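## Task

Get the red foam block into the tote beside the door so that it rests fully inside, with no part sticking out past the tote's rim. The robot must not topple or be left leaning, or the task fails. It only counts if the block stays there without the robot holding it.

## Robot and tools

Robot: TidyBot++, one arm on a mobile base. The base is 0.54 m long, 0.50 m wide and 0.38 m tall, on four powered casters. A single seven-joint arm with a two-finger gripper sits on top. Its shoulder is 0.12 m ahead of the base centre and 0.68 m above the floor. Cameras: base_camera, and wrist_camera, which looks along the hand's pointing direction. A loose object may occasionally get a brief push from outside.

Frames: the base frame has its origin on the floor under the base centre, x forward, y left, z up. hand_pose is in this frame and marks the point between the finger pads. The hand's own z axis runs out along the fingers, and the fingers close along its y axis. The odometry frame is the base frame as it was when the scene began. base_odometry comes only from wheel rotation, so slipping shows up as travel. Heading is positive to the left, -3.142 to 3.142. base_tilt is in degrees, positive for leaning forward or right. Both carry a fixed bias of about 1 degree plus noise, and odometry drifts a few cm and degrees over many moves.

execute_actions: argument "actions" is a list with zero or one action; an empty list just reports state and images. Optional "cameras" is a list from "base_camera", "wrist_camera", "all" (omitted, null or ["all"] gives both; [] gives none; an unknown name refuses the call). The "pictures" line gives the order of returned images. An action may hold "base", "joints" and "speeds"; its motions begin together and can finish at different times. "base" takes exactly one key, each a relative offset from where the base last reported itself, not a pose: translate_m (metres, forward positive, -2 to 2), strafe_m (metres sideways, left positive, -2 to 2), rotate_rad (radians, turn in place, counter-clockwise from above positive, -6.3 to 6.3). "joints" is one dictionary of absolute targets by name: joint_1_rad (any angle; turns the whole arm about vertical, positive is clockwise from above, opposite to rotate_rad), joint_2_rad shoulder -2.249 to 2.249, joint_3_rad any angle (upper-arm roll), joint_4_rad elbow -2.579 to 2.579, joint_5_rad any angle (forearm roll), joint_6_rad wrist -2.099 to 2.099, joint_7_rad any angle (hand roll; hand pointing down, positive is counter-clockwise from above, and at 1.57 the fingers open toward the robot's left and right), gripper_pos 0 (open) to 1 (closed). Done tolerances: ±0.039 for joints 1-4, ±0.056 for joints 5-7, ±0.03 for the gripper. Unbounded joints go the short way round, so turn them in steps below half a turn. "speeds" caps this action only: translate_m and strafe_m 0.05 to 0.5 m/s, rotate_rad 0.1 to 1.57 rad/s; the maxima are the defaults. A base move needing over 8.667 s is refused, and no action runs past 15 s. Unknown keys or out-of-range values refuse the call with no motion. Anything left out of an action may still be driving toward its previous target.

Arm geometry: upper arm 0.42 m, forearm 0.31 m, hand 0.31 m to the hand point. With joint_1_rad 0, joint_3_rad 3.14, joint_5_rad 0 (near the start) the arm moves in the vertical plane of base x. Angles from vertical (forward positive): upper arm = joint_2_rad, forearm = joint_2_rad - joint_4_rad, hand = that minus joint_6_rad. Forward reach from the shoulder is the sum of length*sin(angle); height above it is the sum of length*cos(angle). Joints move up to 1.39 rad/s (1.22 for joints 5-7). The arm starts folded, hand down, reaching up to 0.08 m beyond the base front, elbow up to 1.15 m high. A downward hand reaches at most about 0.94 m high, and only near the base.

Gripper: finger gap is roughly 85*(1 - gripper_pos) mm, up to 3 mm wider mid-stroke. Closed fingertips extend about 20 mm past the hand point. Closing at 1: "done" means nothing (or something very thin) is held; "off_target" means an object stopped the fingers.

wait: "seconds" 0 to 10; commands nothing new and returns the same state and images.

zoom_image: "camera" (base_camera or wrist_camera) and "region" [x0, y0, x1, y1] in pixels, origin top-left, at most 504 by 504, taken from that camera's latest full image.

finished_scene: "scene" is the current scene's number. It ends the scene for good and says whether the goal was met; the next scene's task arrives in its result. Replying with no tool call ends all remaining scenes.

Result lines: base_status and joint_status tell how each motion ended. "done" for the base only means the wheels turned the commanded amount, even if blocked or slipping. "off_target": stopped short, may still push. "contact_stop"/"time_out": target dropped, holding in place. "joint command not followed" plus "cause:" means arm targets were withheld (e.g. a self-collision); those joints show "not_followed" and may be retried later, though the gripper part still runs. on_its_own lists uncommanded changes. motor_effort is percent of maximum, positive toward higher joint values, with the action's peak in brackets; both are noisy and biased. Motor temperatures list one value per arm joint. MOTOR HOT appears from 60 °C; at 75 °C an OVER-TEMPERATURE FAULT lets the arm sink and keys show "limit_stop_at_motor_heat" (resend the target). "ARM HIT" means a hard hit on the base or the arm itself.

Friction and sag: joints can stop slightly off target; correct by sending last command + (wanted - read). hand_pose may be 1-2 cm off; trust images. A held load makes the arm sag; never command the read angle while holding. No check keeps the arm off the base.

Avoid: dropping, slamming or hard pushing; driving the base while the arm is caught on something about 0.8 m up or higher (tipping risk); pushing or pulling sideways on a raised hand; torque faults (limits 104.5 N m joints 1-4, 51.3 N m joints 5-7; a fault freezes the arm for 10 s). A blocked base pushes until timeout. Thinking time lets the scene keep running.

Each tool is called by a JSON object that holds its "fn" and its "kwargs", one argument or row to a line.

## Session

{"fn": "execute_actions", "kwargs": {
  "actions": []
}}

Scene clock: 0.00 s.
Motor temperatures (°C, as the motors report them): [30 31 29 30 38 37 44]
base_odometry: x=+0.000 y=+0.000 heading=+0.000 (m, m, rad; odometry frame)
base_tilt: forward=+0.2 right=-0.5 (deg)
base_status: not commanded
joint_positions: joint_1_rad=-0.017 joint_2_rad=-0.352 joint_3_rad=+3.191 joint_4_rad=-2.507 joint_5_rad=-0.002 joint_6_rad=-0.877 joint_7_rad=+1.549 gripper_pos=+0.000
joint_status: not commanded
motor_effort: joint_1_rad=-1 joint_2_rad=+0 joint_3_rad=-1 joint_4_rad=+10 joint_5_rad=+0 joint_6_rad=-1 joint_7_rad=-1 (%)
hand_pose: x=+0.2706 y=-0.0012 z=+0.5941 quat_wxyz=(-0.009, +0.998, -0.027, +0.054) (m; base frame)
pictures: base_camera, wrist_camera
Images, in order (width x height): base_camera 644x364, wrist_camera 644x476.

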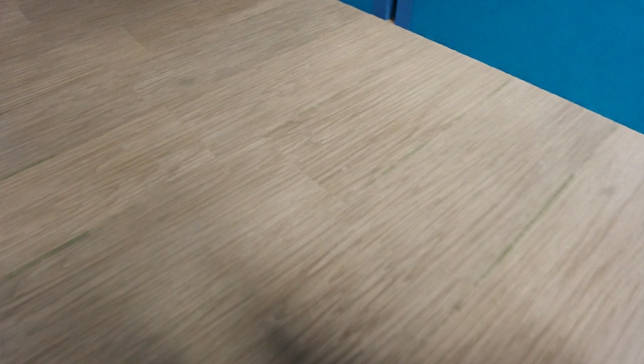

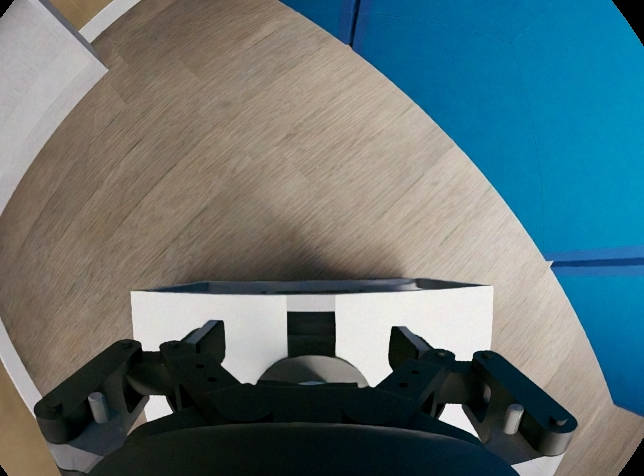

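{"fn": "execute_actions", "kwargs": {
  "actions": [
    {"joints": {"joint_2_rad": -0.8, "joint_4_rad": -2.0, "joint_6_rad": -0.75}}
  ]
}}

Scene clock: 3.60 s.
Motor temperatures (°C, as the motors report them): [30 31 29 31 38 37 44]
base_odometry: x=+0.000 y=+0.000 heading=+0.000 (m, m, rad; odometry frame)
base_tilt: forward=+0.2 right=-0.5 (deg)
base_status: not commanded
joint_positions: joint_1_rad=-0.017 joint_2_rad=-0.795 joint_3_rad=+3.191 joint_4_rad=-2.005 joint_5_rad=-0.002 joint_6_rad=-0.787 joint_7_rad=+1.549 gripper_pos=+0.000
joint_status: all done
motor_effort: joint_1_rad=+0(0) joint_2_rad=+6(7) joint_3_rad=-1(1) joint_4_rad=+17(17) joint_5_rad=+0(0) joint_6_rad=+8(9) joint_7_rad=-1(0) (%)
hand_pose: x=+0.3965 y=-0.0128 z=+0.9588 quat_wxyz=(-0.017, +0.840, -0.026, +0.541) (m; base frame)
pictures: base_camera, wrist_camera
Images, in order (width x height): base_camera 644x364, wrist_camera 644x476.

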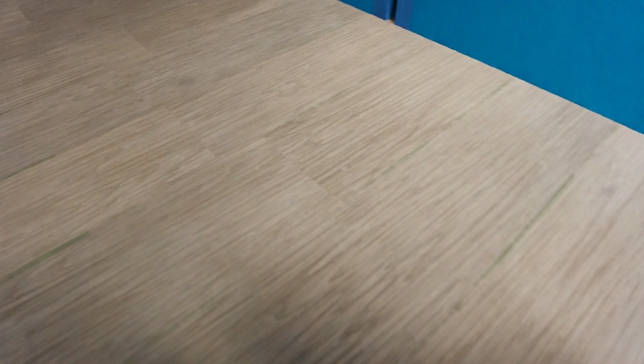

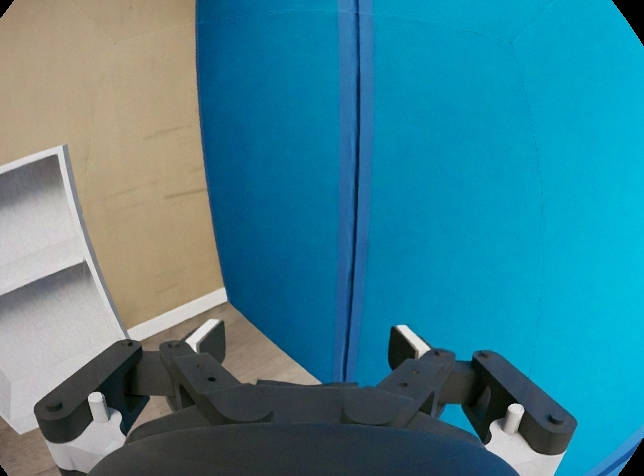

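{"fn": "execute_actions", "kwargs": {
  "actions": [
    {"joints": {"joint_1_rad": -1.5}}
  ],
  "cameras": ["wrist_camera"]
}}

{"fn": "execute_actions", "kwargs": {
  "actions": [
    {"joints": {"joint_1_rad": -3.0}}
  ],
  "cameras": ["wrist_camera"]
}}

Scene clock: 7.30 s.
Motor temperatures (°C, as the motors report them): [30 31 29 31 38 37 44]
base_odometry: x=+0.000 y=+0.000 heading=+0.000 (m, m, rad; odometry frame)
base_tilt: forward=+0.2 right=-0.4 (deg)
base_status: not commanded
joint_positions: joint_1_rad=-1.474 joint_2_rad=-0.795 joint_3_rad=+3.191 joint_4_rad=-2.005 joint_5_rad=-0.002 joint_6_rad=-0.787 joint_7_rad=+1.549 gripper_pos=+0.000
joint_status: all done
motor_effort: joint_1_rad=+0(1) joint_2_rad=+6(6) joint_3_rad=-1(1) joint_4_rad=+18(18) joint_5_rad=+0(0) joint_6_rad=+9(9) joint_7_rad=-1(1) (%)
hand_pose: x=+0.1631 y=+0.2742 z=+0.9588 quat_wxyz=(-0.373, +0.644, +0.540, +0.392) (m; base frame)
pictures: wrist_camera
Images, in order (width x height): wrist_camera 644x476.

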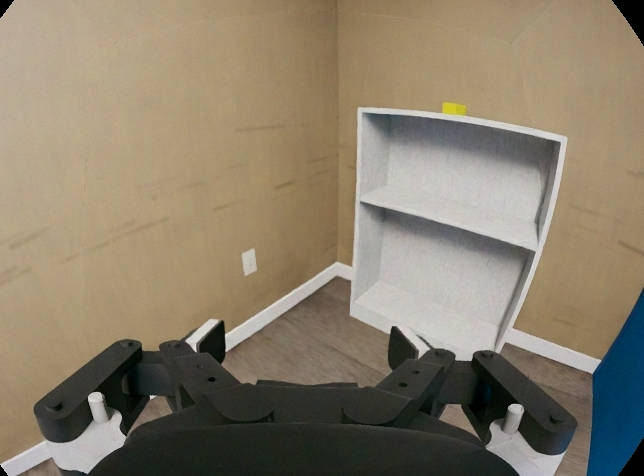

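Scene clock: 10.03 s.
Motor temperatures (°C, as the motors report them): [30 31 29 31 38 37 44]
base_odometry: x=+0.000 y=+0.000 heading=+0.000 (m, m, rad; odometry frame)
base_tilt: forward=+0.2 right=-0.5 (deg)
base_status: not commanded
joint_positions: joint_1_rad=-2.974 joint_2_rad=-0.795 joint_3_rad=+3.191 joint_4_rad=-2.005 joint_5_rad=-0.002 joint_6_rad=-0.787 joint_7_rad=+1.549 gripper_pos=+0.000
joint_status: all done
motor_effort: joint_1_rad=+0(1) joint_2_rad=+5(6) joint_3_rad=-1(1) joint_4_rad=+18(17) joint_5_rad=+0(1) joint_6_rad=+8(9) joint_7_rad=-1(1) (%)
hand_pose: x=-0.1514 y=+0.0634 z=+0.9588 quat_wxyz=(-0.540, +0.104, +0.834, +0.033) (m; base frame)
pictures: wrist_camera
Images, in order (width x height): wrist_camera 644x476.

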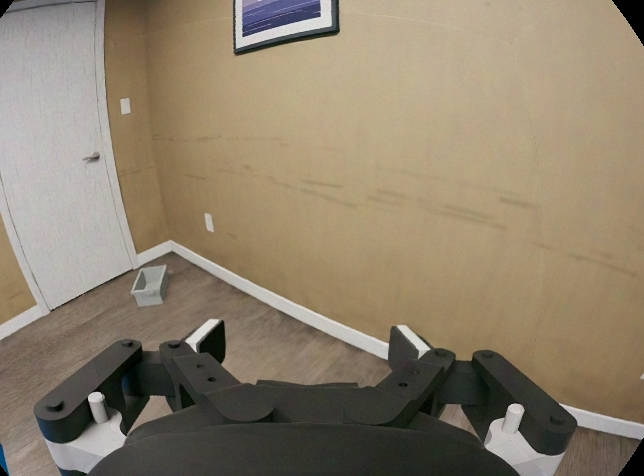

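{"fn": "execute_actions", "kwargs": {
  "actions": [
    {"joints": {"joint_1_rad": -4.2}}
  ],
  "cameras": ["wrist_camera"]
}}

Scene clock: 13.40 s.
Motor temperatures (°C, as the motors report them): [30 31 29 31 38 37 44]
base_odometry: x=+0.000 y=+0.000 heading=+0.000 (m, m, rad; odometry frame)
base_tilt: forward=+0.2 right=-0.4 (deg)
base_status: not commanded
joint_positions: joint_1_rad=-4.174 joint_2_rad=-0.795 joint_3_rad=+3.191 joint_4_rad=-2.005 joint_5_rad=-0.002 joint_6_rad=-0.787 joint_7_rad=+1.549 gripper_pos=+0.000
joint_status: all done
motor_effort: joint_1_rad=+0(0) joint_2_rad=+7(6) joint_3_rad=-1(1) joint_4_rad=+19(18) joint_5_rad=+0(1) joint_6_rad=+9(9) joint_7_rad=+0(0) (%)
hand_pose: x=-0.0381 y=-0.2291 z=+0.9588 quat_wxyz=(-0.465, -0.386, +0.747, -0.278) (m; base frame)
pictures: wrist_camera
Images, in order (width x height): wrist_camera 644x476.

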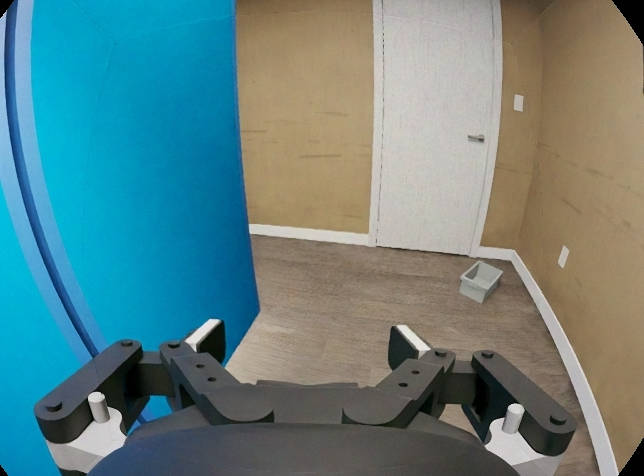

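{"fn": "execute_actions", "kwargs": {
  "actions": [
    {"base": {"rotate_rad": -0.85}, "joints": {"joint_1_rad": 1.0}}
  ]
}}

Scene clock: 29.50 s.
Motor temperatures (°C, as the motors report them): [30 31 29 31 38 37 44]
base_odometry: x=+0.000 y=+0.000 heading=-0.850 (m, m, rad; odometry frame)
base_tilt: forward=+0.2 right=-0.5 (deg)
base_status: done
joint_positions: joint_1_rad=-5.258 joint_2_rad=-0.795 joint_3_rad=+3.191 joint_4_rad=-2.005 joint_5_rad=-0.002 joint_6_rad=-0.787 joint_7_rad=+1.549 gripper_pos=+0.000
joint_status: all done
motor_effort: joint_1_rad=+0(1) joint_2_rad=+6(7) joint_3_rad=-1(1) joint_4_rad=+18(18) joint_5_rad=+0(1) joint_6_rad=+9(9) joint_7_rad=+0(1) (%)
hand_pose: x=+0.2478 y=-0.2461 z=+0.9588 quat_wxyz=(-0.255, -0.716, +0.441, -0.478) (m; base frame)
pictures: base_camera, wrist_camera
Images, in order (width x height): base_camera 644x364, wrist_camera 644x476.

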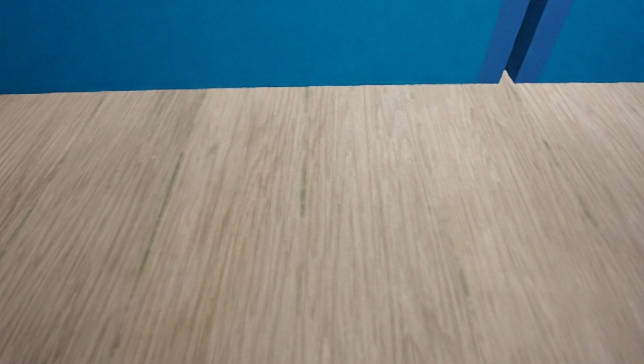

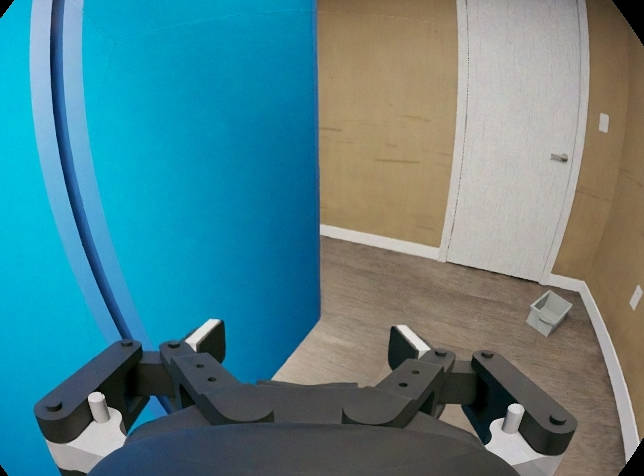

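{"fn": "execute_actions", "kwargs": {
  "actions": [
    {"base": {"translate_m": 0.15}}
  ],
  "cameras": []
}}

{"fn": "execute_actions", "kwargs": {
  "actions": [
    {"base": {"strafe_m": -1.7}, "joints": {"joint_1_rad": -0.3}}
  ]
}}

Scene clock: 35.10 s.
Motor temperatures (°C, as the motors report them): [30 31 29 31 38 37 44]
base_odometry: x=+0.099 y=-0.113 heading=-0.851 (m, m, rad; odometry frame)
base_tilt: forward=+0.2 right=-0.5 (deg)
base_status: done
joint_positions: joint_1_rad=-5.258 joint_2_rad=-0.795 joint_3_rad=+3.191 joint_4_rad=-2.005 joint_5_rad=-0.002 joint_6_rad=-0.787 joint_7_rad=+1.549 gripper_pos=+0.000
joint_status: not commanded
motor_effort: joint_1_rad=+0(1) joint_2_rad=+6(8) joint_3_rad=-1(3) joint_4_rad=+18(18) joint_5_rad=+0(1) joint_6_rad=+9(9) joint_7_rad=-1(0) (%)
hand_pose: x=+0.2480 y=-0.2460 z=+0.9589 quat_wxyz=(-0.255, -0.716, +0.441, -0.478) (m; base frame)
pictures: none
No camera images: the call's "cameras" was empty. Leave "cameras" out to get every camera's image.

Scene clock: 39.87 s.
Motor temperatures (°C, as the motors report them): [30 31 29 31 38 37 44]
base_odometry: x=-1.178 y=-1.235 heading=-0.850 (m, m, rad; odometry frame)
base_tilt: forward=+0.2 right=-0.5 (deg)
base_status: done
joint_positions: joint_1_rad=-6.558 joint_2_rad=-0.797 joint_3_rad=+3.191 joint_4_rad=-2.005 joint_5_rad=-0.002 joint_6_rad=-0.787 joint_7_rad=+1.549 gripper_pos=+0.000
joint_status: all done
motor_effort: joint_1_rad=+0(1) joint_2_rad=+6(9) joint_3_rad=-1(2) joint_4_rad=+18(18) joint_5_rad=+0(1) joint_6_rad=+9(9) joint_7_rad=+0(1) (%)
hand_pose: x=+0.3902 y=+0.0583 z=+0.9597 quat_wxyz=(+0.087, -0.836, -0.082, -0.536) (m; base frame)
pictures: base_camera, wrist_camera
Images, in order (width x height): base_camera 644x364, wrist_camera 644x476.

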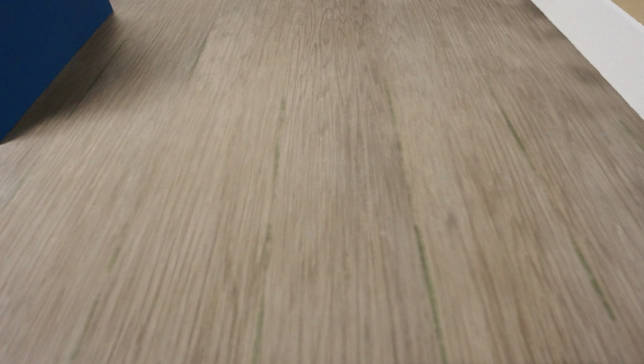

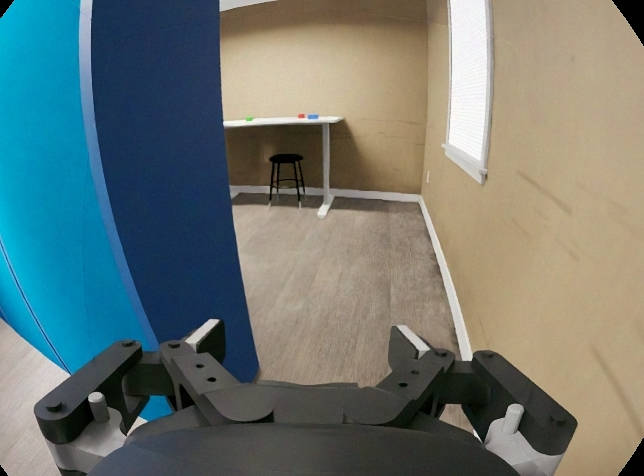

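{"fn": "zoom_image", "kwargs": {
  "camera": "wrist_camera",
  "region": [210, 80, 370, 230]
}}

Region (210, 80, 370, 230) of wrist_camera's 644x476 image, scaled by 3.150; it fills the top 472 rows of this view, and the rest is white.

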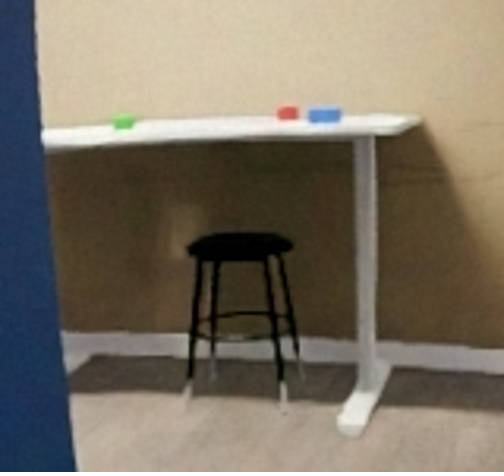

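{"fn": "execute_actions", "kwargs": {
  "actions": [
    {"base": {"translate_m": 2.0}, "joints": {"joint_1_rad": -0.5, "joint_2_rad": -0.4, "joint_4_rad": -1.0, "joint_6_rad": -1.5}}
  ]
}}

Scene clock: 47.20 s.
Motor temperatures (°C, as the motors report them): [30 31 29 31 38 37 44]
base_odometry: x=+0.142 y=-2.738 heading=-0.850 (m, m, rad; odometry frame)
base_tilt: forward=+0.2 right=-0.5 (deg)
base_status: done
joint_positions: joint_1_rad=-6.755 joint_2_rad=-0.400 joint_3_rad=+3.191 joint_4_rad=-1.008 joint_5_rad=-0.002 joint_6_rad=-1.461 joint_7_rad=+1.549 gripper_pos=+0.000
joint_status: all done
motor_effort: joint_1_rad=+0(0) joint_2_rad=+0(10) joint_3_rad=-1(2) joint_4_rad=+12(17) joint_5_rad=+0(0) joint_6_rad=+8(8) joint_7_rad=+0(0) (%)
hand_pose: x=+0.3860 y=+0.1131 z=+1.1788 quat_wxyz=(+0.123, -0.843, -0.168, -0.496) (m; base frame)
pictures: base_camera, wrist_camera
Images, in order (width x height): base_camera 644x364, wrist_camera 644x476.

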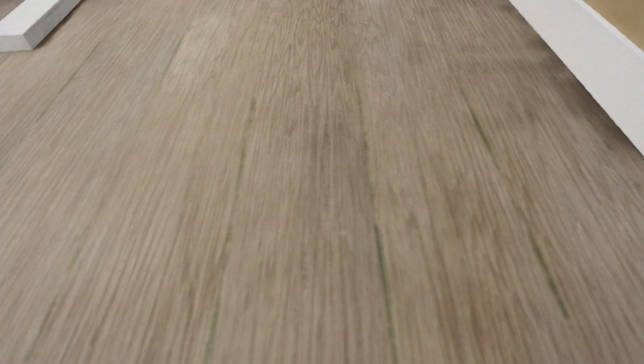

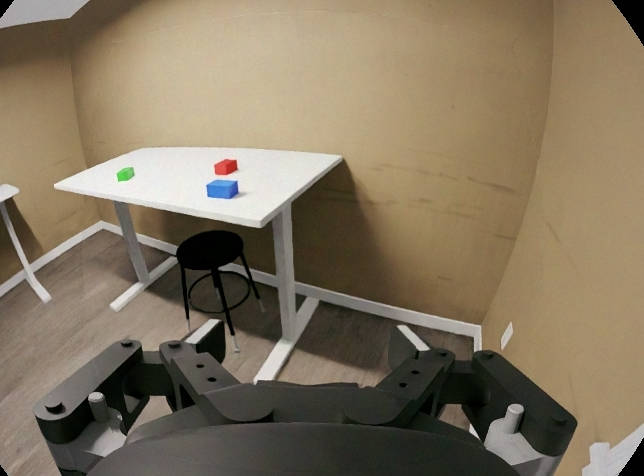

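{"fn": "zoom_image", "kwargs": {
  "camera": "wrist_camera",
  "region": [170, 130, 290, 230]
}}

Region (170, 130, 290, 230) of wrist_camera's 644x476 image, scaled by 4.200.

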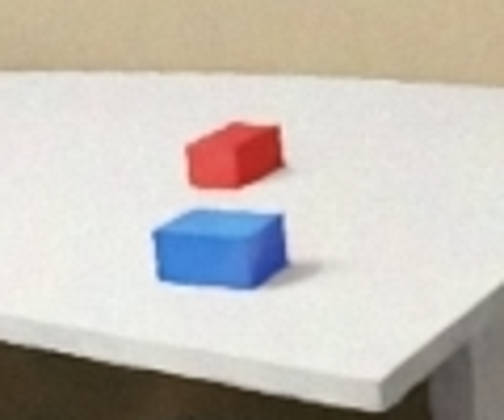

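{"fn": "execute_actions", "kwargs": {
  "actions": [
    {"base": {"strafe_m": 0.92}, "joints": {"joint_1_rad": 0.02, "joint_2_rad": 0.05, "joint_3_rad": 3.11, "joint_4_rad": -1.0, "joint_6_rad": -0.93, "joint_7_rad": 1.6}}
  ]
}}

Scene clock: 68.53 s.
Motor temperatures (°C, as the motors report them): [30 31 29 31 38 37 44]
base_odometry: x=+0.833 y=-2.131 heading=-0.850 (m, m, rad; odometry frame)
base_tilt: forward=+0.2 right=-0.5 (deg)
base_status: done
joint_positions: joint_1_rad=-6.286 joint_2_rad=+0.055 joint_3_rad=+3.123 joint_4_rad=-1.003 joint_5_rad=-0.002 joint_6_rad=-0.968 joint_7_rad=+1.558 gripper_pos=+0.000
joint_status: all done
motor_effort: joint_1_rad=+0(1) joint_2_rad=-20(24) joint_3_rad=-1(3) joint_4_rad=+17(18) joint_5_rad=+0(1) joint_6_rad=+8(9) joint_7_rad=+0(0) (%)
hand_pose: x=+0.6952 y=+0.0140 z=+1.1195 quat_wxyz=(+0.011, -0.848, -0.004, -0.529) (m; base frame)
pictures: base_camera, wrist_camera
Images, in order (width x height): base_camera 644x364, wrist_camera 644x476.

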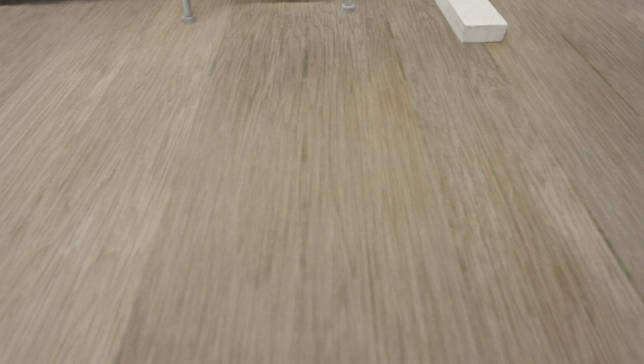

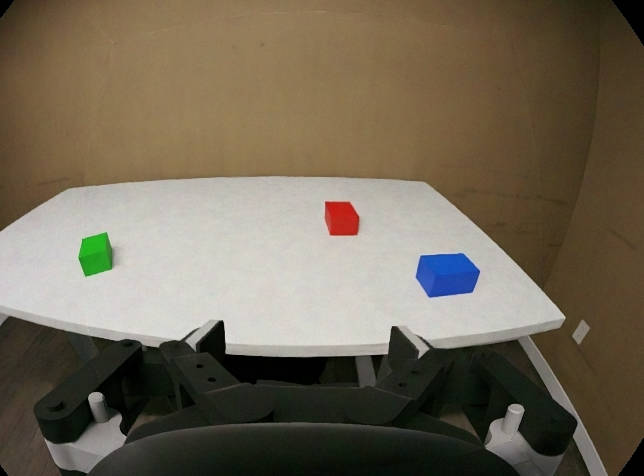

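{"fn": "zoom_image", "kwargs": {
  "camera": "wrist_camera",
  "region": [290, 170, 400, 260]
}}

Region (290, 170, 400, 260) of wrist_camera's 644x476 image, scaled by 4.582; it fills the top 412 rows of this view, and the rest is white.

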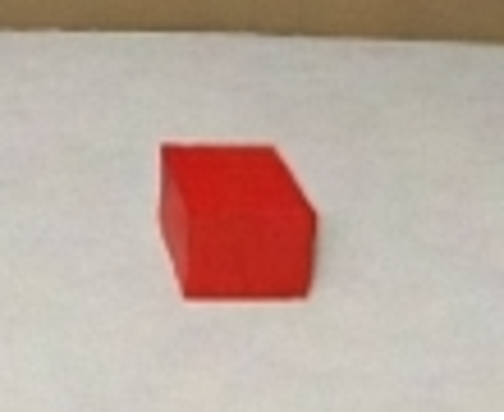

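{"fn": "execute_actions", "kwargs": {
  "actions": [
    {"base": {"translate_m": 0.42}, "joints": {"joint_1_rad": -0.155}}
  ],
  "cameras": []
}}

{"fn": "execute_actions", "kwargs": {
  "actions": [
    {"base": {"strafe_m": -0.13}, "joints": {"joint_2_rad": 0.12}}
  ]
}}

Scene clock: 78.87 s.
Motor temperatures (°C, as the motors report them): [30 32 29 31 38 37 44]
base_odometry: x=+1.111 y=-2.446 heading=-0.849 (m, m, rad; odometry frame)
base_tilt: forward=+0.2 right=-0.5 (deg)
base_status: done
joint_positions: joint_1_rad=-6.421 joint_2_rad=+0.057 joint_3_rad=+3.118 joint_4_rad=-1.003 joint_5_rad=-0.002 joint_6_rad=-0.965 joint_7_rad=+1.558 gripper_pos=+0.000
joint_status: all done
motor_effort: joint_1_rad=+0(1) joint_2_rad=-21(24) joint_3_rad=-1(0) joint_4_rad=+17(18) joint_5_rad=-1(1) joint_6_rad=+8(9) joint_7_rad=-1(1) (%)
hand_pose: x=+0.6890 y=+0.0936 z=+1.1191 quat_wxyz=(+0.047, -0.846, -0.062, -0.528) (m; base frame)
pictures: none
No camera images: the call's "cameras" was empty. Leave "cameras" out to get every camera's image.

Scene clock: 80.27 s.
Motor temperatures (°C, as the motors report them): [30 32 29 31 38 37 44]
base_odometry: x=+1.013 y=-2.532 heading=-0.849 (m, m, rad; odometry frame)
base_tilt: forward=+0.2 right=-0.5 (deg)
base_status: done
joint_positions: joint_1_rad=-6.422 joint_2_rad=+0.119 joint_3_rad=+3.118 joint_4_rad=-1.003 joint_5_rad=-0.002 joint_6_rad=-0.965 joint_7_rad=+1.558 gripper_pos=+0.000
joint_status: all done
motor_effort: joint_1_rad=+0(3) joint_2_rad=-23(28) joint_3_rad=-1(4) joint_4_rad=+17(18) joint_5_rad=+0(1) joint_6_rad=+8(9) joint_7_rad=+0(1) (%)
hand_pose: x=+0.7148 y=+0.0979 z=+1.0824 quat_wxyz=(+0.046, -0.862, -0.063, -0.501) (m; base frame)
pictures: base_camera, wrist_camera
Images, in order (width x height): base_camera 644x364, wrist_camera 644x476.

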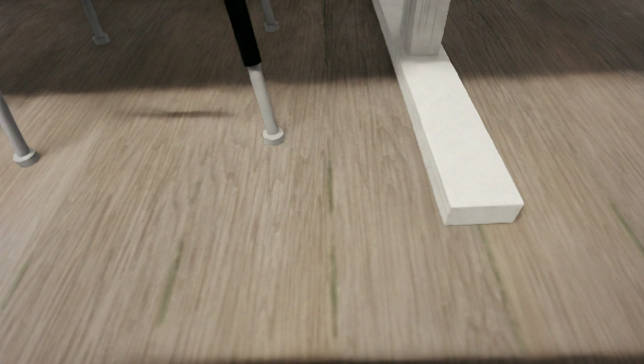

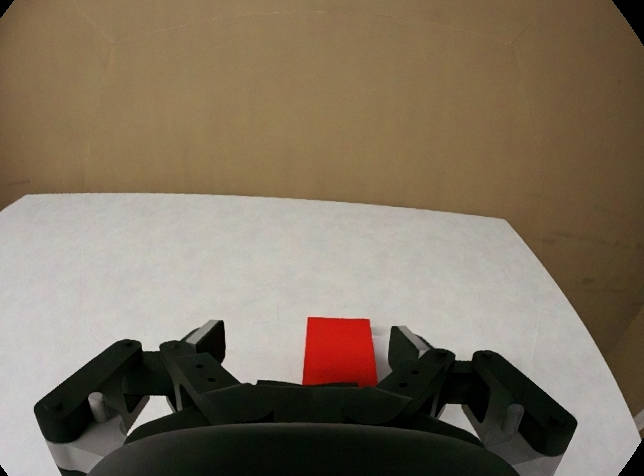

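{"fn": "execute_actions", "kwargs": {
  "actions": [
    {"joints": {"joint_1_rad": -0.076, "joint_2_rad": 0.235, "joint_4_rad": -0.84, "joint_6_rad": -1.235}}
  ],
  "cameras": ["wrist_camera"]
}}

Scene clock: 90.43 s.
Motor temperatures (°C, as the motors report them): [30 32 29 31 38 37 44]
base_odometry: x=+1.013 y=-2.532 heading=-0.849 (m, m, rad; odometry frame)
base_tilt: forward=+0.2 right=-0.5 (deg)
base_status: not commanded
joint_positions: joint_1_rad=-6.382 joint_2_rad=+0.231 joint_3_rad=+3.118 joint_4_rad=-0.850 joint_5_rad=-0.002 joint_6_rad=-1.202 joint_7_rad=+1.558 gripper_pos=+0.000
joint_status: all done
motor_effort: joint_1_rad=+0(0) joint_2_rad=-26(28) joint_3_rad=-1(2) joint_4_rad=+17(17) joint_5_rad=+0(0) joint_6_rad=+7(9) joint_7_rad=+0(1) (%)
hand_pose: x=+0.7234 y=+0.0736 z=+1.0364 quat_wxyz=(+0.031, -0.908, -0.048, -0.415) (m; base frame)
pictures: wrist_camera
Images, in order (width x height): wrist_camera 644x476.

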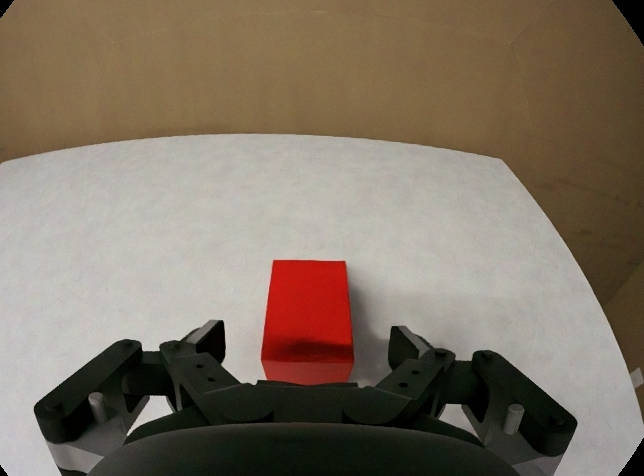

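{"fn": "execute_actions", "kwargs": {
  "actions": [
    {"base": {"translate_m": 0.02}, "joints": {"joint_2_rad": 0.313}}
  ],
  "cameras": ["wrist_camera"]
}}

Scene clock: 94.90 s.
Motor temperatures (°C, as the motors report them): [30 32 29 31 38 37 44]
base_odometry: x=+1.026 y=-2.547 heading=-0.850 (m, m, rad; odometry frame)
base_tilt: forward=+0.2 right=-0.5 (deg)
base_status: done
joint_positions: joint_1_rad=-6.381 joint_2_rad=+0.318 joint_3_rad=+3.118 joint_4_rad=-0.845 joint_5_rad=-0.002 joint_6_rad=-1.202 joint_7_rad=+1.558 gripper_pos=+0.000
joint_status: all done
motor_effort: joint_1_rad=+0(1) joint_2_rad=-30(34) joint_3_rad=-1(2) joint_4_rad=+16(18) joint_5_rad=-1(1) joint_6_rad=+7(8) joint_7_rad=+0(1) (%)
hand_pose: x=+0.7523 y=+0.0763 z=+0.9842 quat_wxyz=(+0.029, -0.924, -0.048, -0.377) (m; base frame)
pictures: wrist_camera
Images, in order (width x height): wrist_camera 644x476.

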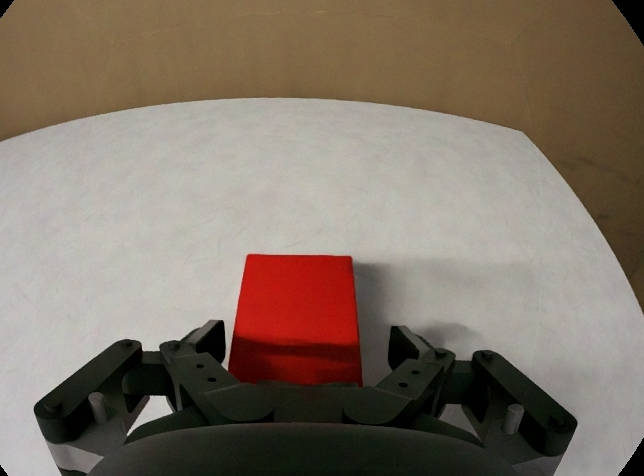

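{"fn": "execute_actions", "kwargs": {
  "actions": [
    {"joints": {"gripper_pos": 1.0}}
  ],
  "cameras": ["wrist_camera"]
}}

Scene clock: 97.73 s.
Motor temperatures (°C, as the motors report them): [30 32 29 31 38 37 44]
base_odometry: x=+1.026 y=-2.547 heading=-0.850 (m, m, rad; odometry frame)
base_tilt: forward=+0.2 right=-0.5 (deg)
base_status: not commanded
joint_positions: joint_1_rad=-6.381 joint_2_rad=+0.316 joint_3_rad=+3.118 joint_4_rad=-0.844 joint_5_rad=-0.002 joint_6_rad=-1.202 joint_7_rad=+1.558 gripper_pos=+0.388
joint_status: gripper_pos off_target (ended at +0.388, target +1.000)
motor_effort: joint_1_rad=+0(1) joint_2_rad=-30(31) joint_3_rad=-1(2) joint_4_rad=+17(18) joint_5_rad=+0(0) joint_6_rad=+7(7) joint_7_rad=-1(0) (%)
hand_pose: x=+0.7517 y=+0.0763 z=+0.9861 quat_wxyz=(+0.030, -0.924, -0.048, -0.379) (m; base frame)
pictures: wrist_camera
Images, in order (width x height): wrist_camera 644x476.

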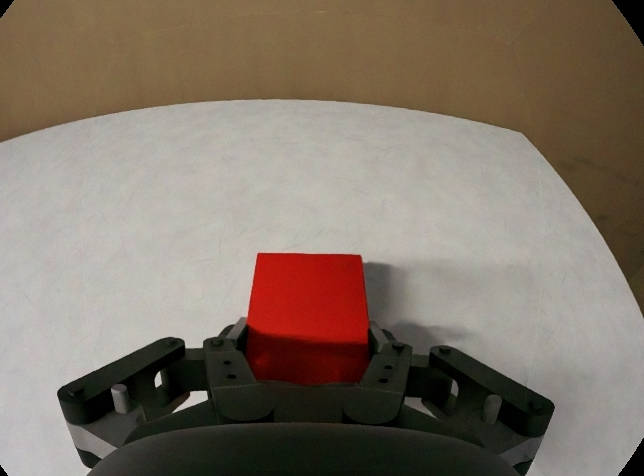

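{"fn": "execute_actions", "kwargs": {
  "actions": [
    {"base": {"translate_m": -0.55}, "joints": {"joint_2_rad": -0.15, "joint_1_rad": 0.02}}
  ]
}}

Scene clock: 106.83 s.
Motor temperatures (°C, as the motors report them): [30 32 29 31 38 37 44]
base_odometry: x=+0.663 y=-2.134 heading=-0.849 (m, m, rad; odometry frame)
base_tilt: forward=+0.2 right=-0.5 (deg)
base_status: done
joint_positions: joint_1_rad=-6.292 joint_2_rad=-0.158 joint_3_rad=+3.118 joint_4_rad=-0.839 joint_5_rad=-0.002 joint_6_rad=-1.203 joint_7_rad=+1.558 gripper_pos=+0.388
joint_status: all done
motor_effort: joint_1_rad=+0(1) joint_2_rad=-9(36) joint_3_rad=-1(3) joint_4_rad=+14(18) joint_5_rad=+0(1) joint_6_rad=+9(10) joint_7_rad=-1(0) (%)
hand_pose: x=+0.5461 y=+0.0176 z=+1.2459 quat_wxyz=(+0.013, -0.808, -0.009, -0.588) (m; base frame)
pictures: base_camera, wrist_camera
Images, in order (width x height): base_camera 644x364, wrist_camera 644x476.

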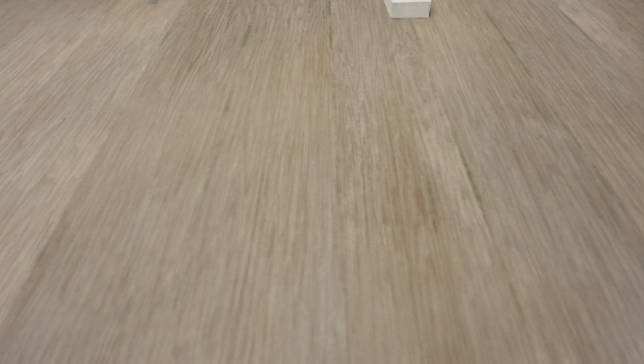

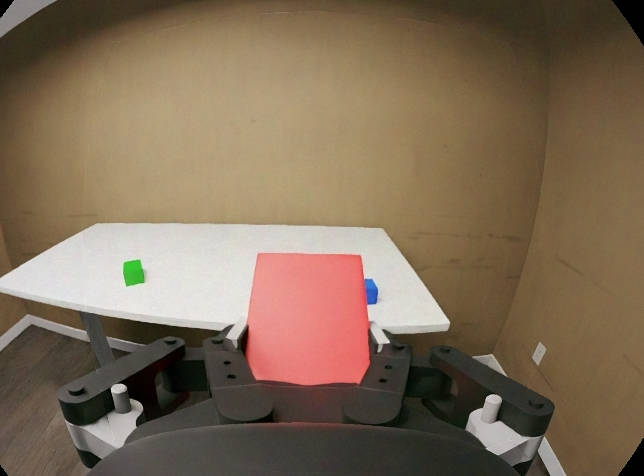

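{"fn": "execute_actions", "kwargs": {
  "actions": [
    {"base": {"rotate_rad": -3.115}, "joints": {"joint_2_rad": -0.5, "joint_4_rad": -2.2, "joint_6_rad": -0.65, "joint_3_rad": 3.16}}
  ]
}}

{"fn": "execute_actions", "kwargs": {
  "actions": [
    {"base": {"strafe_m": 0.73}}
  ]
}}

Scene clock: 112.03 s.
Motor temperatures (°C, as the motors report them): [30 32 29 31 38 37 44]
base_odometry: x=+0.663 y=-2.134 heading=+2.319 (m, m, rad; odometry frame)
base_tilt: forward=+0.1 right=-0.4 (deg)
base_status: done
joint_positions: joint_1_rad=-6.287 joint_2_rad=-0.483 joint_3_rad=+3.145 joint_4_rad=-2.194 joint_5_rad=-0.002 joint_6_rad=-0.691 joint_7_rad=+1.558 gripper_pos=+0.388
joint_status: all done
motor_effort: joint_1_rad=+0(2) joint_2_rad=-3(12) joint_3_rad=-1(1) joint_4_rad=+19(18) joint_5_rad=+0(1) joint_6_rad=+7(11) joint_7_rad=-1(0) (%)
hand_pose: x=+0.4449 y=+0.0018 z=+0.7809 quat_wxyz=(+0.004, -0.932, +0.006, -0.362) (m; base frame)
pictures: base_camera, wrist_camera
Images, in order (width x height): base_camera 644x364, wrist_camera 644x476.

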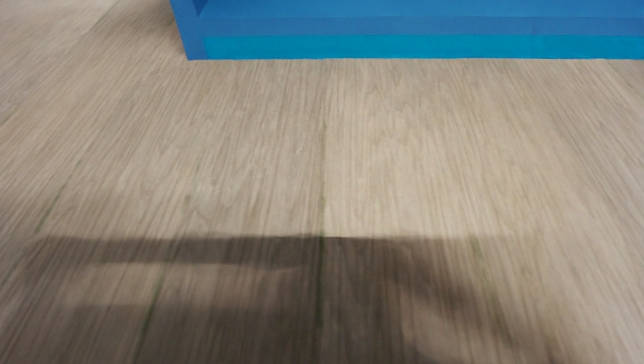

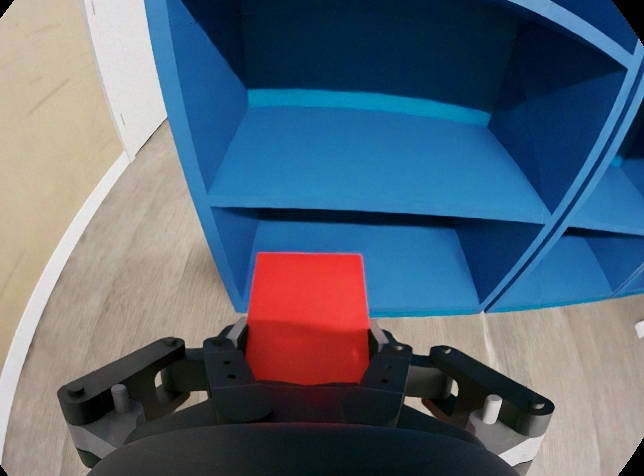

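Scene clock: 114.87 s.
Motor temperatures (°C, as the motors report them): [30 32 29 31 38 37 44]
base_odometry: x=+0.127 y=-2.630 heading=+2.319 (m, m, rad; odometry frame)
base_tilt: forward=+0.2 right=-0.5 (deg)
base_status: done
joint_positions: joint_1_rad=-6.287 joint_2_rad=-0.483 joint_3_rad=+3.147 joint_4_rad=-2.194 joint_5_rad=-0.002 joint_6_rad=-0.691 joint_7_rad=+1.558 gripper_pos=+0.388
joint_status: not commanded
motor_effort: joint_1_rad=-1(1) joint_2_rad=-3(3) joint_3_rad=-1(0) joint_4_rad=+18(19) joint_5_rad=+0(0) joint_6_rad=+6(7) joint_7_rad=-1(1) (%)
hand_pose: x=+0.4449 y=+0.0011 z=+0.7810 quat_wxyz=(+0.004, -0.932, +0.007, -0.362) (m; base frame)
pictures: base_camera, wrist_camera
Images, in order (width x height): base_camera 644x364, wrist_camera 644x476.

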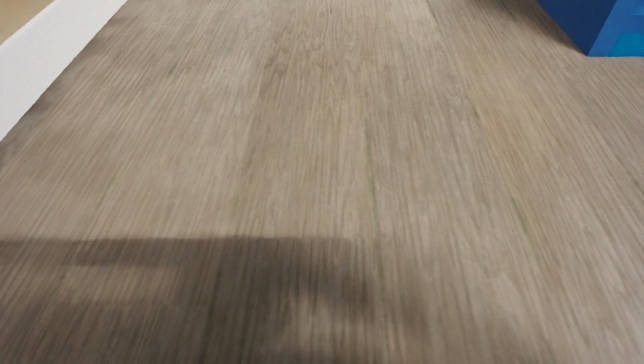

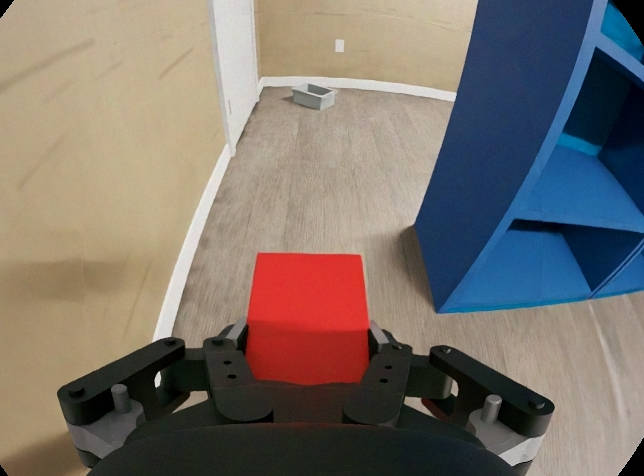

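{"fn": "execute_actions", "kwargs": {
  "actions": [
    {"base": {"translate_m": 1.9}, "joints": {"joint_2_rad": 0.2, "joint_4_rad": -2.2, "joint_6_rad": -0.5}}
  ]
}}

Scene clock: 121.07 s.
Motor temperatures (°C, as the motors report them): [30 32 29 31 38 37 44]
base_odometry: x=-1.166 y=-1.238 heading=+2.319 (m, m, rad; odometry frame)
base_tilt: forward=+0.2 right=-0.5 (deg)
base_status: done
joint_positions: joint_1_rad=-6.287 joint_2_rad=+0.196 joint_3_rad=+3.147 joint_4_rad=-2.194 joint_5_rad=-0.002 joint_6_rad=-0.536 joint_7_rad=+1.558 gripper_pos=+0.388
joint_status: all done
motor_effort: joint_1_rad=+0(0) joint_2_rad=-20(22) joint_3_rad=-1(0) joint_4_rad=+11(19) joint_5_rad=+0(1) joint_6_rad=+2(6) joint_7_rad=+0(0) (%)
hand_pose: x=+0.4821 y=+0.0010 z=+0.5608 quat_wxyz=(+0.001, -0.994, +0.008, -0.108) (m; base frame)
pictures: base_camera, wrist_camera
Images, in order (width x height): base_camera 644x364, wrist_camera 644x476.

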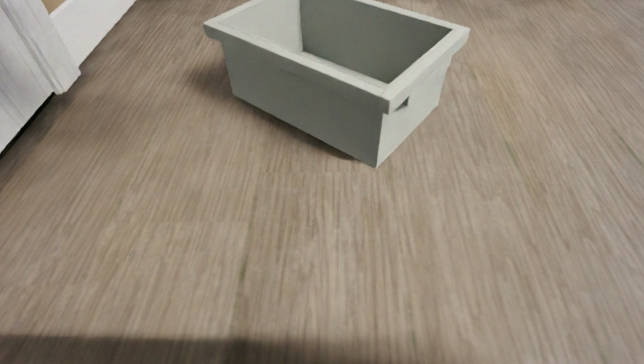

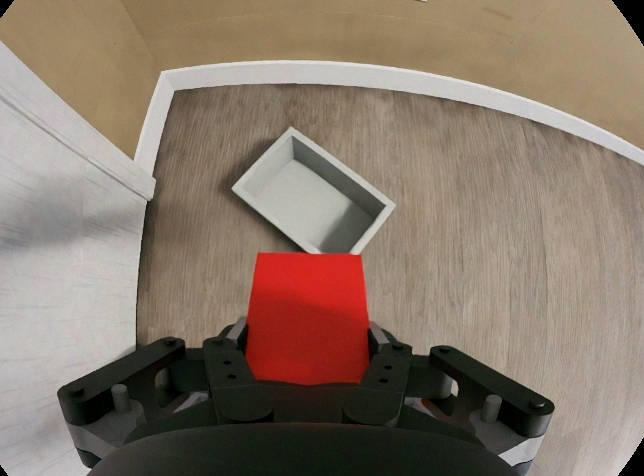

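{"fn": "zoom_image", "kwargs": {
  "camera": "wrist_camera",
  "region": [215, 110, 415, 270]
}}

Region (215, 110, 415, 270) of wrist_camera's 644x476 image, scaled by 2.520; it fills the top 403 rows of this view, and the rest is white.

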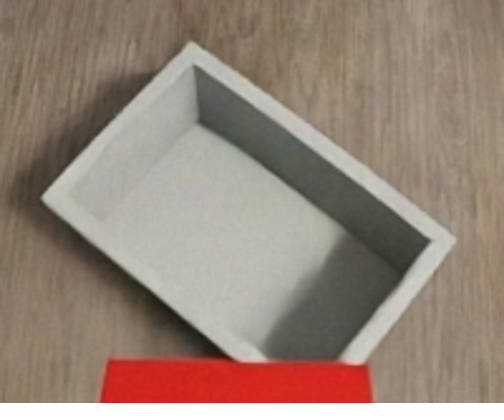

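{"fn": "execute_actions", "kwargs": {
  "actions": [
    {"joints": {"joint_1_rad": -0.30, "joint_2_rad": 1.273, "joint_3_rad": 3.447, "joint_4_rad": -1.455, "joint_6_rad": -0.17, "joint_7_rad": 0.60}}
  ]
}}

Scene clock: 153.17 s.
Motor temperatures (°C, as the motors report them): [30 32 29 31 38 37 44]
base_odometry: x=-1.166 y=-1.238 heading=+2.319 (m, m, rad; odometry frame)
base_tilt: forward=+0.2 right=-0.5 (deg)
base_status: not commanded
joint_positions: joint_1_rad=-6.557 joint_2_rad=+1.269 joint_3_rad=+3.426 joint_4_rad=-1.466 joint_5_rad=-0.002 joint_6_rad=-0.210 joint_7_rad=+0.640 gripper_pos=+0.388
joint_status: all done
motor_effort: joint_1_rad=+0(1) joint_2_rad=-43(43) joint_3_rad=+4(4) joint_4_rad=+6(11) joint_5_rad=+1(0) joint_6_rad=+1(3) joint_7_rad=+0(0) (%)
hand_pose: x=+0.7250 y=-0.0104 z=+0.2333 quat_wxyz=(-0.059, -0.923, +0.346, -0.159) (m; base frame)
pictures: base_camera, wrist_camera
Images, in order (width x height): base_camera 644x364, wrist_camera 644x476.

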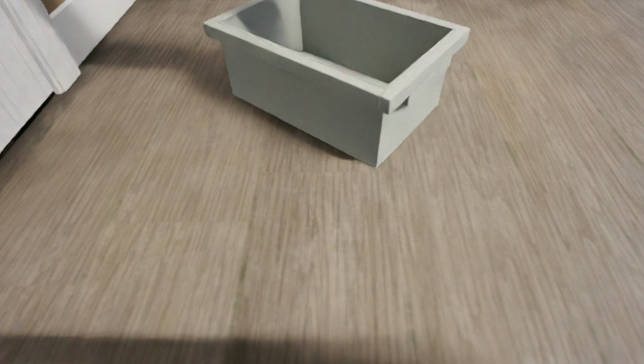

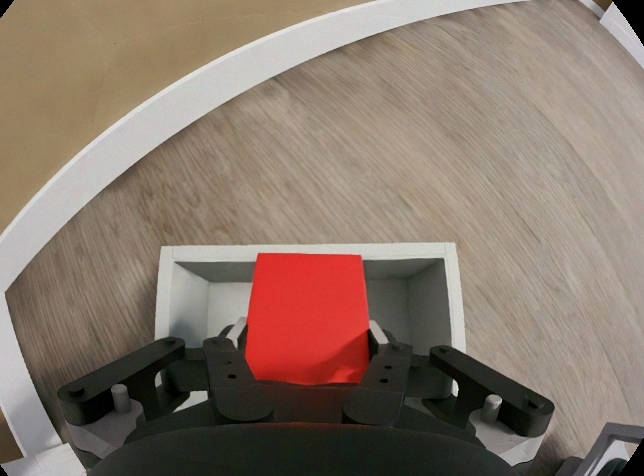

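{"fn": "execute_actions", "kwargs": {
  "actions": [
    {"joints": {"joint_2_rad": 1.478, "joint_3_rad": 3.454, "joint_4_rad": -1.318, "joint_6_rad": -0.115, "joint_7_rad": 0.543}}
  ]
}}

Scene clock: 159.77 s.
Motor temperatures (°C, as the motors report them): [30 32 29 31 38 37 44]
base_odometry: x=-1.166 y=-1.238 heading=+2.319 (m, m, rad; odometry frame)
base_tilt: forward=+0.2 right=-0.5 (deg)
base_status: not commanded
joint_positions: joint_1_rad=-6.557 joint_2_rad=+1.484 joint_3_rad=+3.434 joint_4_rad=-1.327 joint_5_rad=-0.002 joint_6_rad=-0.155 joint_7_rad=+0.585 gripper_pos=+0.388
joint_status: all done
motor_effort: joint_1_rad=+0(1) joint_2_rad=-43(46) joint_3_rad=+4(5) joint_4_rad=+5(7) joint_5_rad=+0(0) joint_6_rad=+2(2) joint_7_rad=+0(0) (%)
hand_pose: x=+0.7192 y=-0.0149 z=+0.1369 quat_wxyz=(-0.066, -0.923, +0.345, -0.156) (m; base frame)
pictures: base_camera, wrist_camera
Images, in order (width x height): base_camera 644x364, wrist_camera 644x476.

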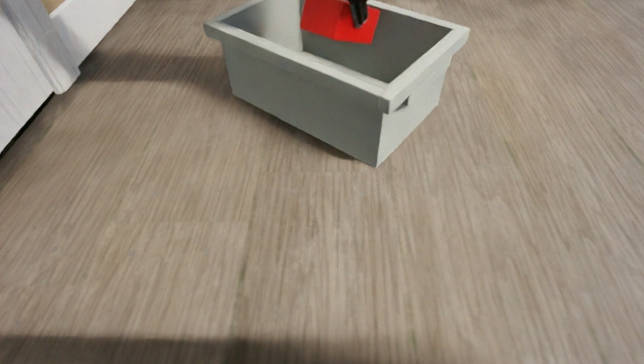

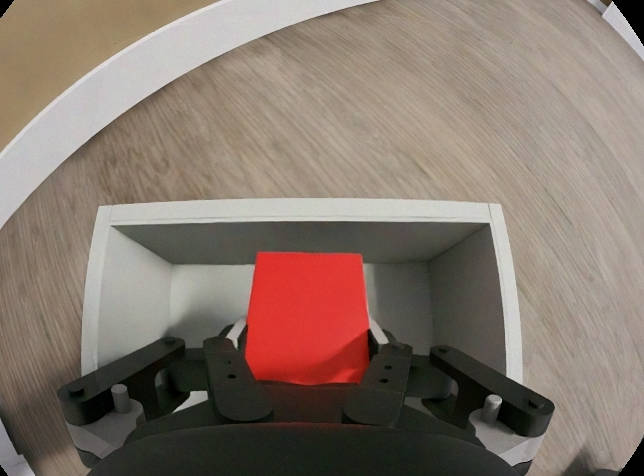

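{"fn": "execute_actions", "kwargs": {
  "actions": [
    {"joints": {"joint_2_rad": 1.662, "joint_4_rad": -1.136, "joint_7_rad": 0.49}}
  ]
}}

Scene clock: 162.77 s.
Motor temperatures (°C, as the motors report them): [30 33 29 31 38 37 44]
base_odometry: x=-1.166 y=-1.238 heading=+2.319 (m, m, rad; odometry frame)
base_tilt: forward=+0.2 right=-0.5 (deg)
base_status: not commanded
joint_positions: joint_1_rad=-6.558 joint_2_rad=+1.667 joint_3_rad=+3.435 joint_4_rad=-1.144 joint_5_rad=-0.002 joint_6_rad=-0.152 joint_7_rad=+0.531 gripper_pos=+0.388
joint_status: all done
motor_effort: joint_1_rad=+0(0) joint_2_rad=-43(46) joint_3_rad=+4(4) joint_4_rad=+5(7) joint_5_rad=+0(0) joint_6_rad=+1(2) joint_7_rad=-1(0) (%)
hand_pose: x=+0.7210 y=-0.0058 z=+0.0588 quat_wxyz=(-0.060, -0.924, +0.343, -0.157) (m; base frame)
pictures: base_camera, wrist_camera
Images, in order (width x height): base_camera 644x364, wrist_camera 644x476.

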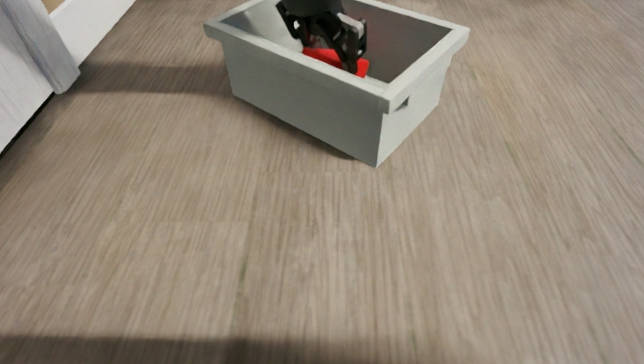

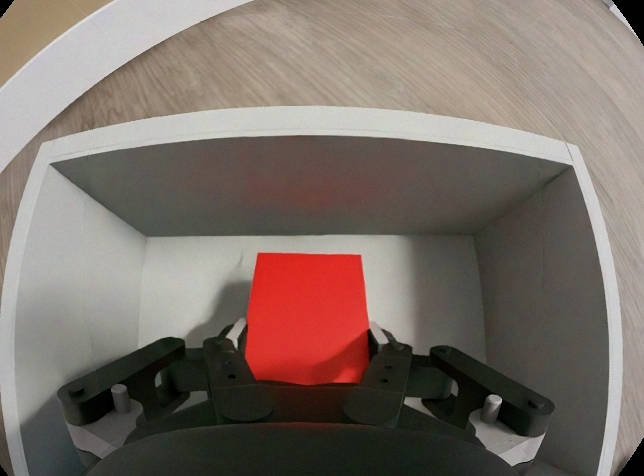

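{"fn": "execute_actions", "kwargs": {
  "actions": [
    {"joints": {"joint_2_rad": 1.692, "joint_4_rad": -1.10}}
  ],
  "cameras": ["wrist_camera"]
}}

Scene clock: 164.20 s.
Motor temperatures (°C, as the motors report them): [30 33 29 31 38 37 44]
base_odometry: x=-1.166 y=-1.238 heading=+2.319 (m, m, rad; odometry frame)
base_tilt: forward=+0.2 right=-0.4 (deg)
base_status: not commanded
joint_positions: joint_1_rad=-6.558 joint_2_rad=+1.684 joint_3_rad=+3.436 joint_4_rad=-1.106 joint_5_rad=-0.002 joint_6_rad=-0.152 joint_7_rad=+0.531 gripper_pos=+0.388
joint_status: all done
motor_effort: joint_1_rad=+0(1) joint_2_rad=-43(44) joint_3_rad=+4(4) joint_4_rad=+6(6) joint_5_rad=+0(0) joint_6_rad=+2(2) joint_7_rad=-1(0) (%)
hand_pose: x=+0.7325 y=+0.0000 z=+0.0550 quat_wxyz=(-0.053, -0.925, +0.339, -0.165) (m; base frame)
pictures: wrist_camera
Images, in order (width x height): wrist_camera 644x476.

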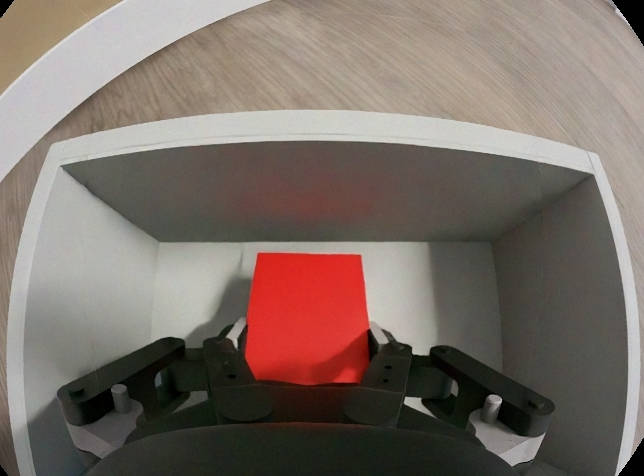

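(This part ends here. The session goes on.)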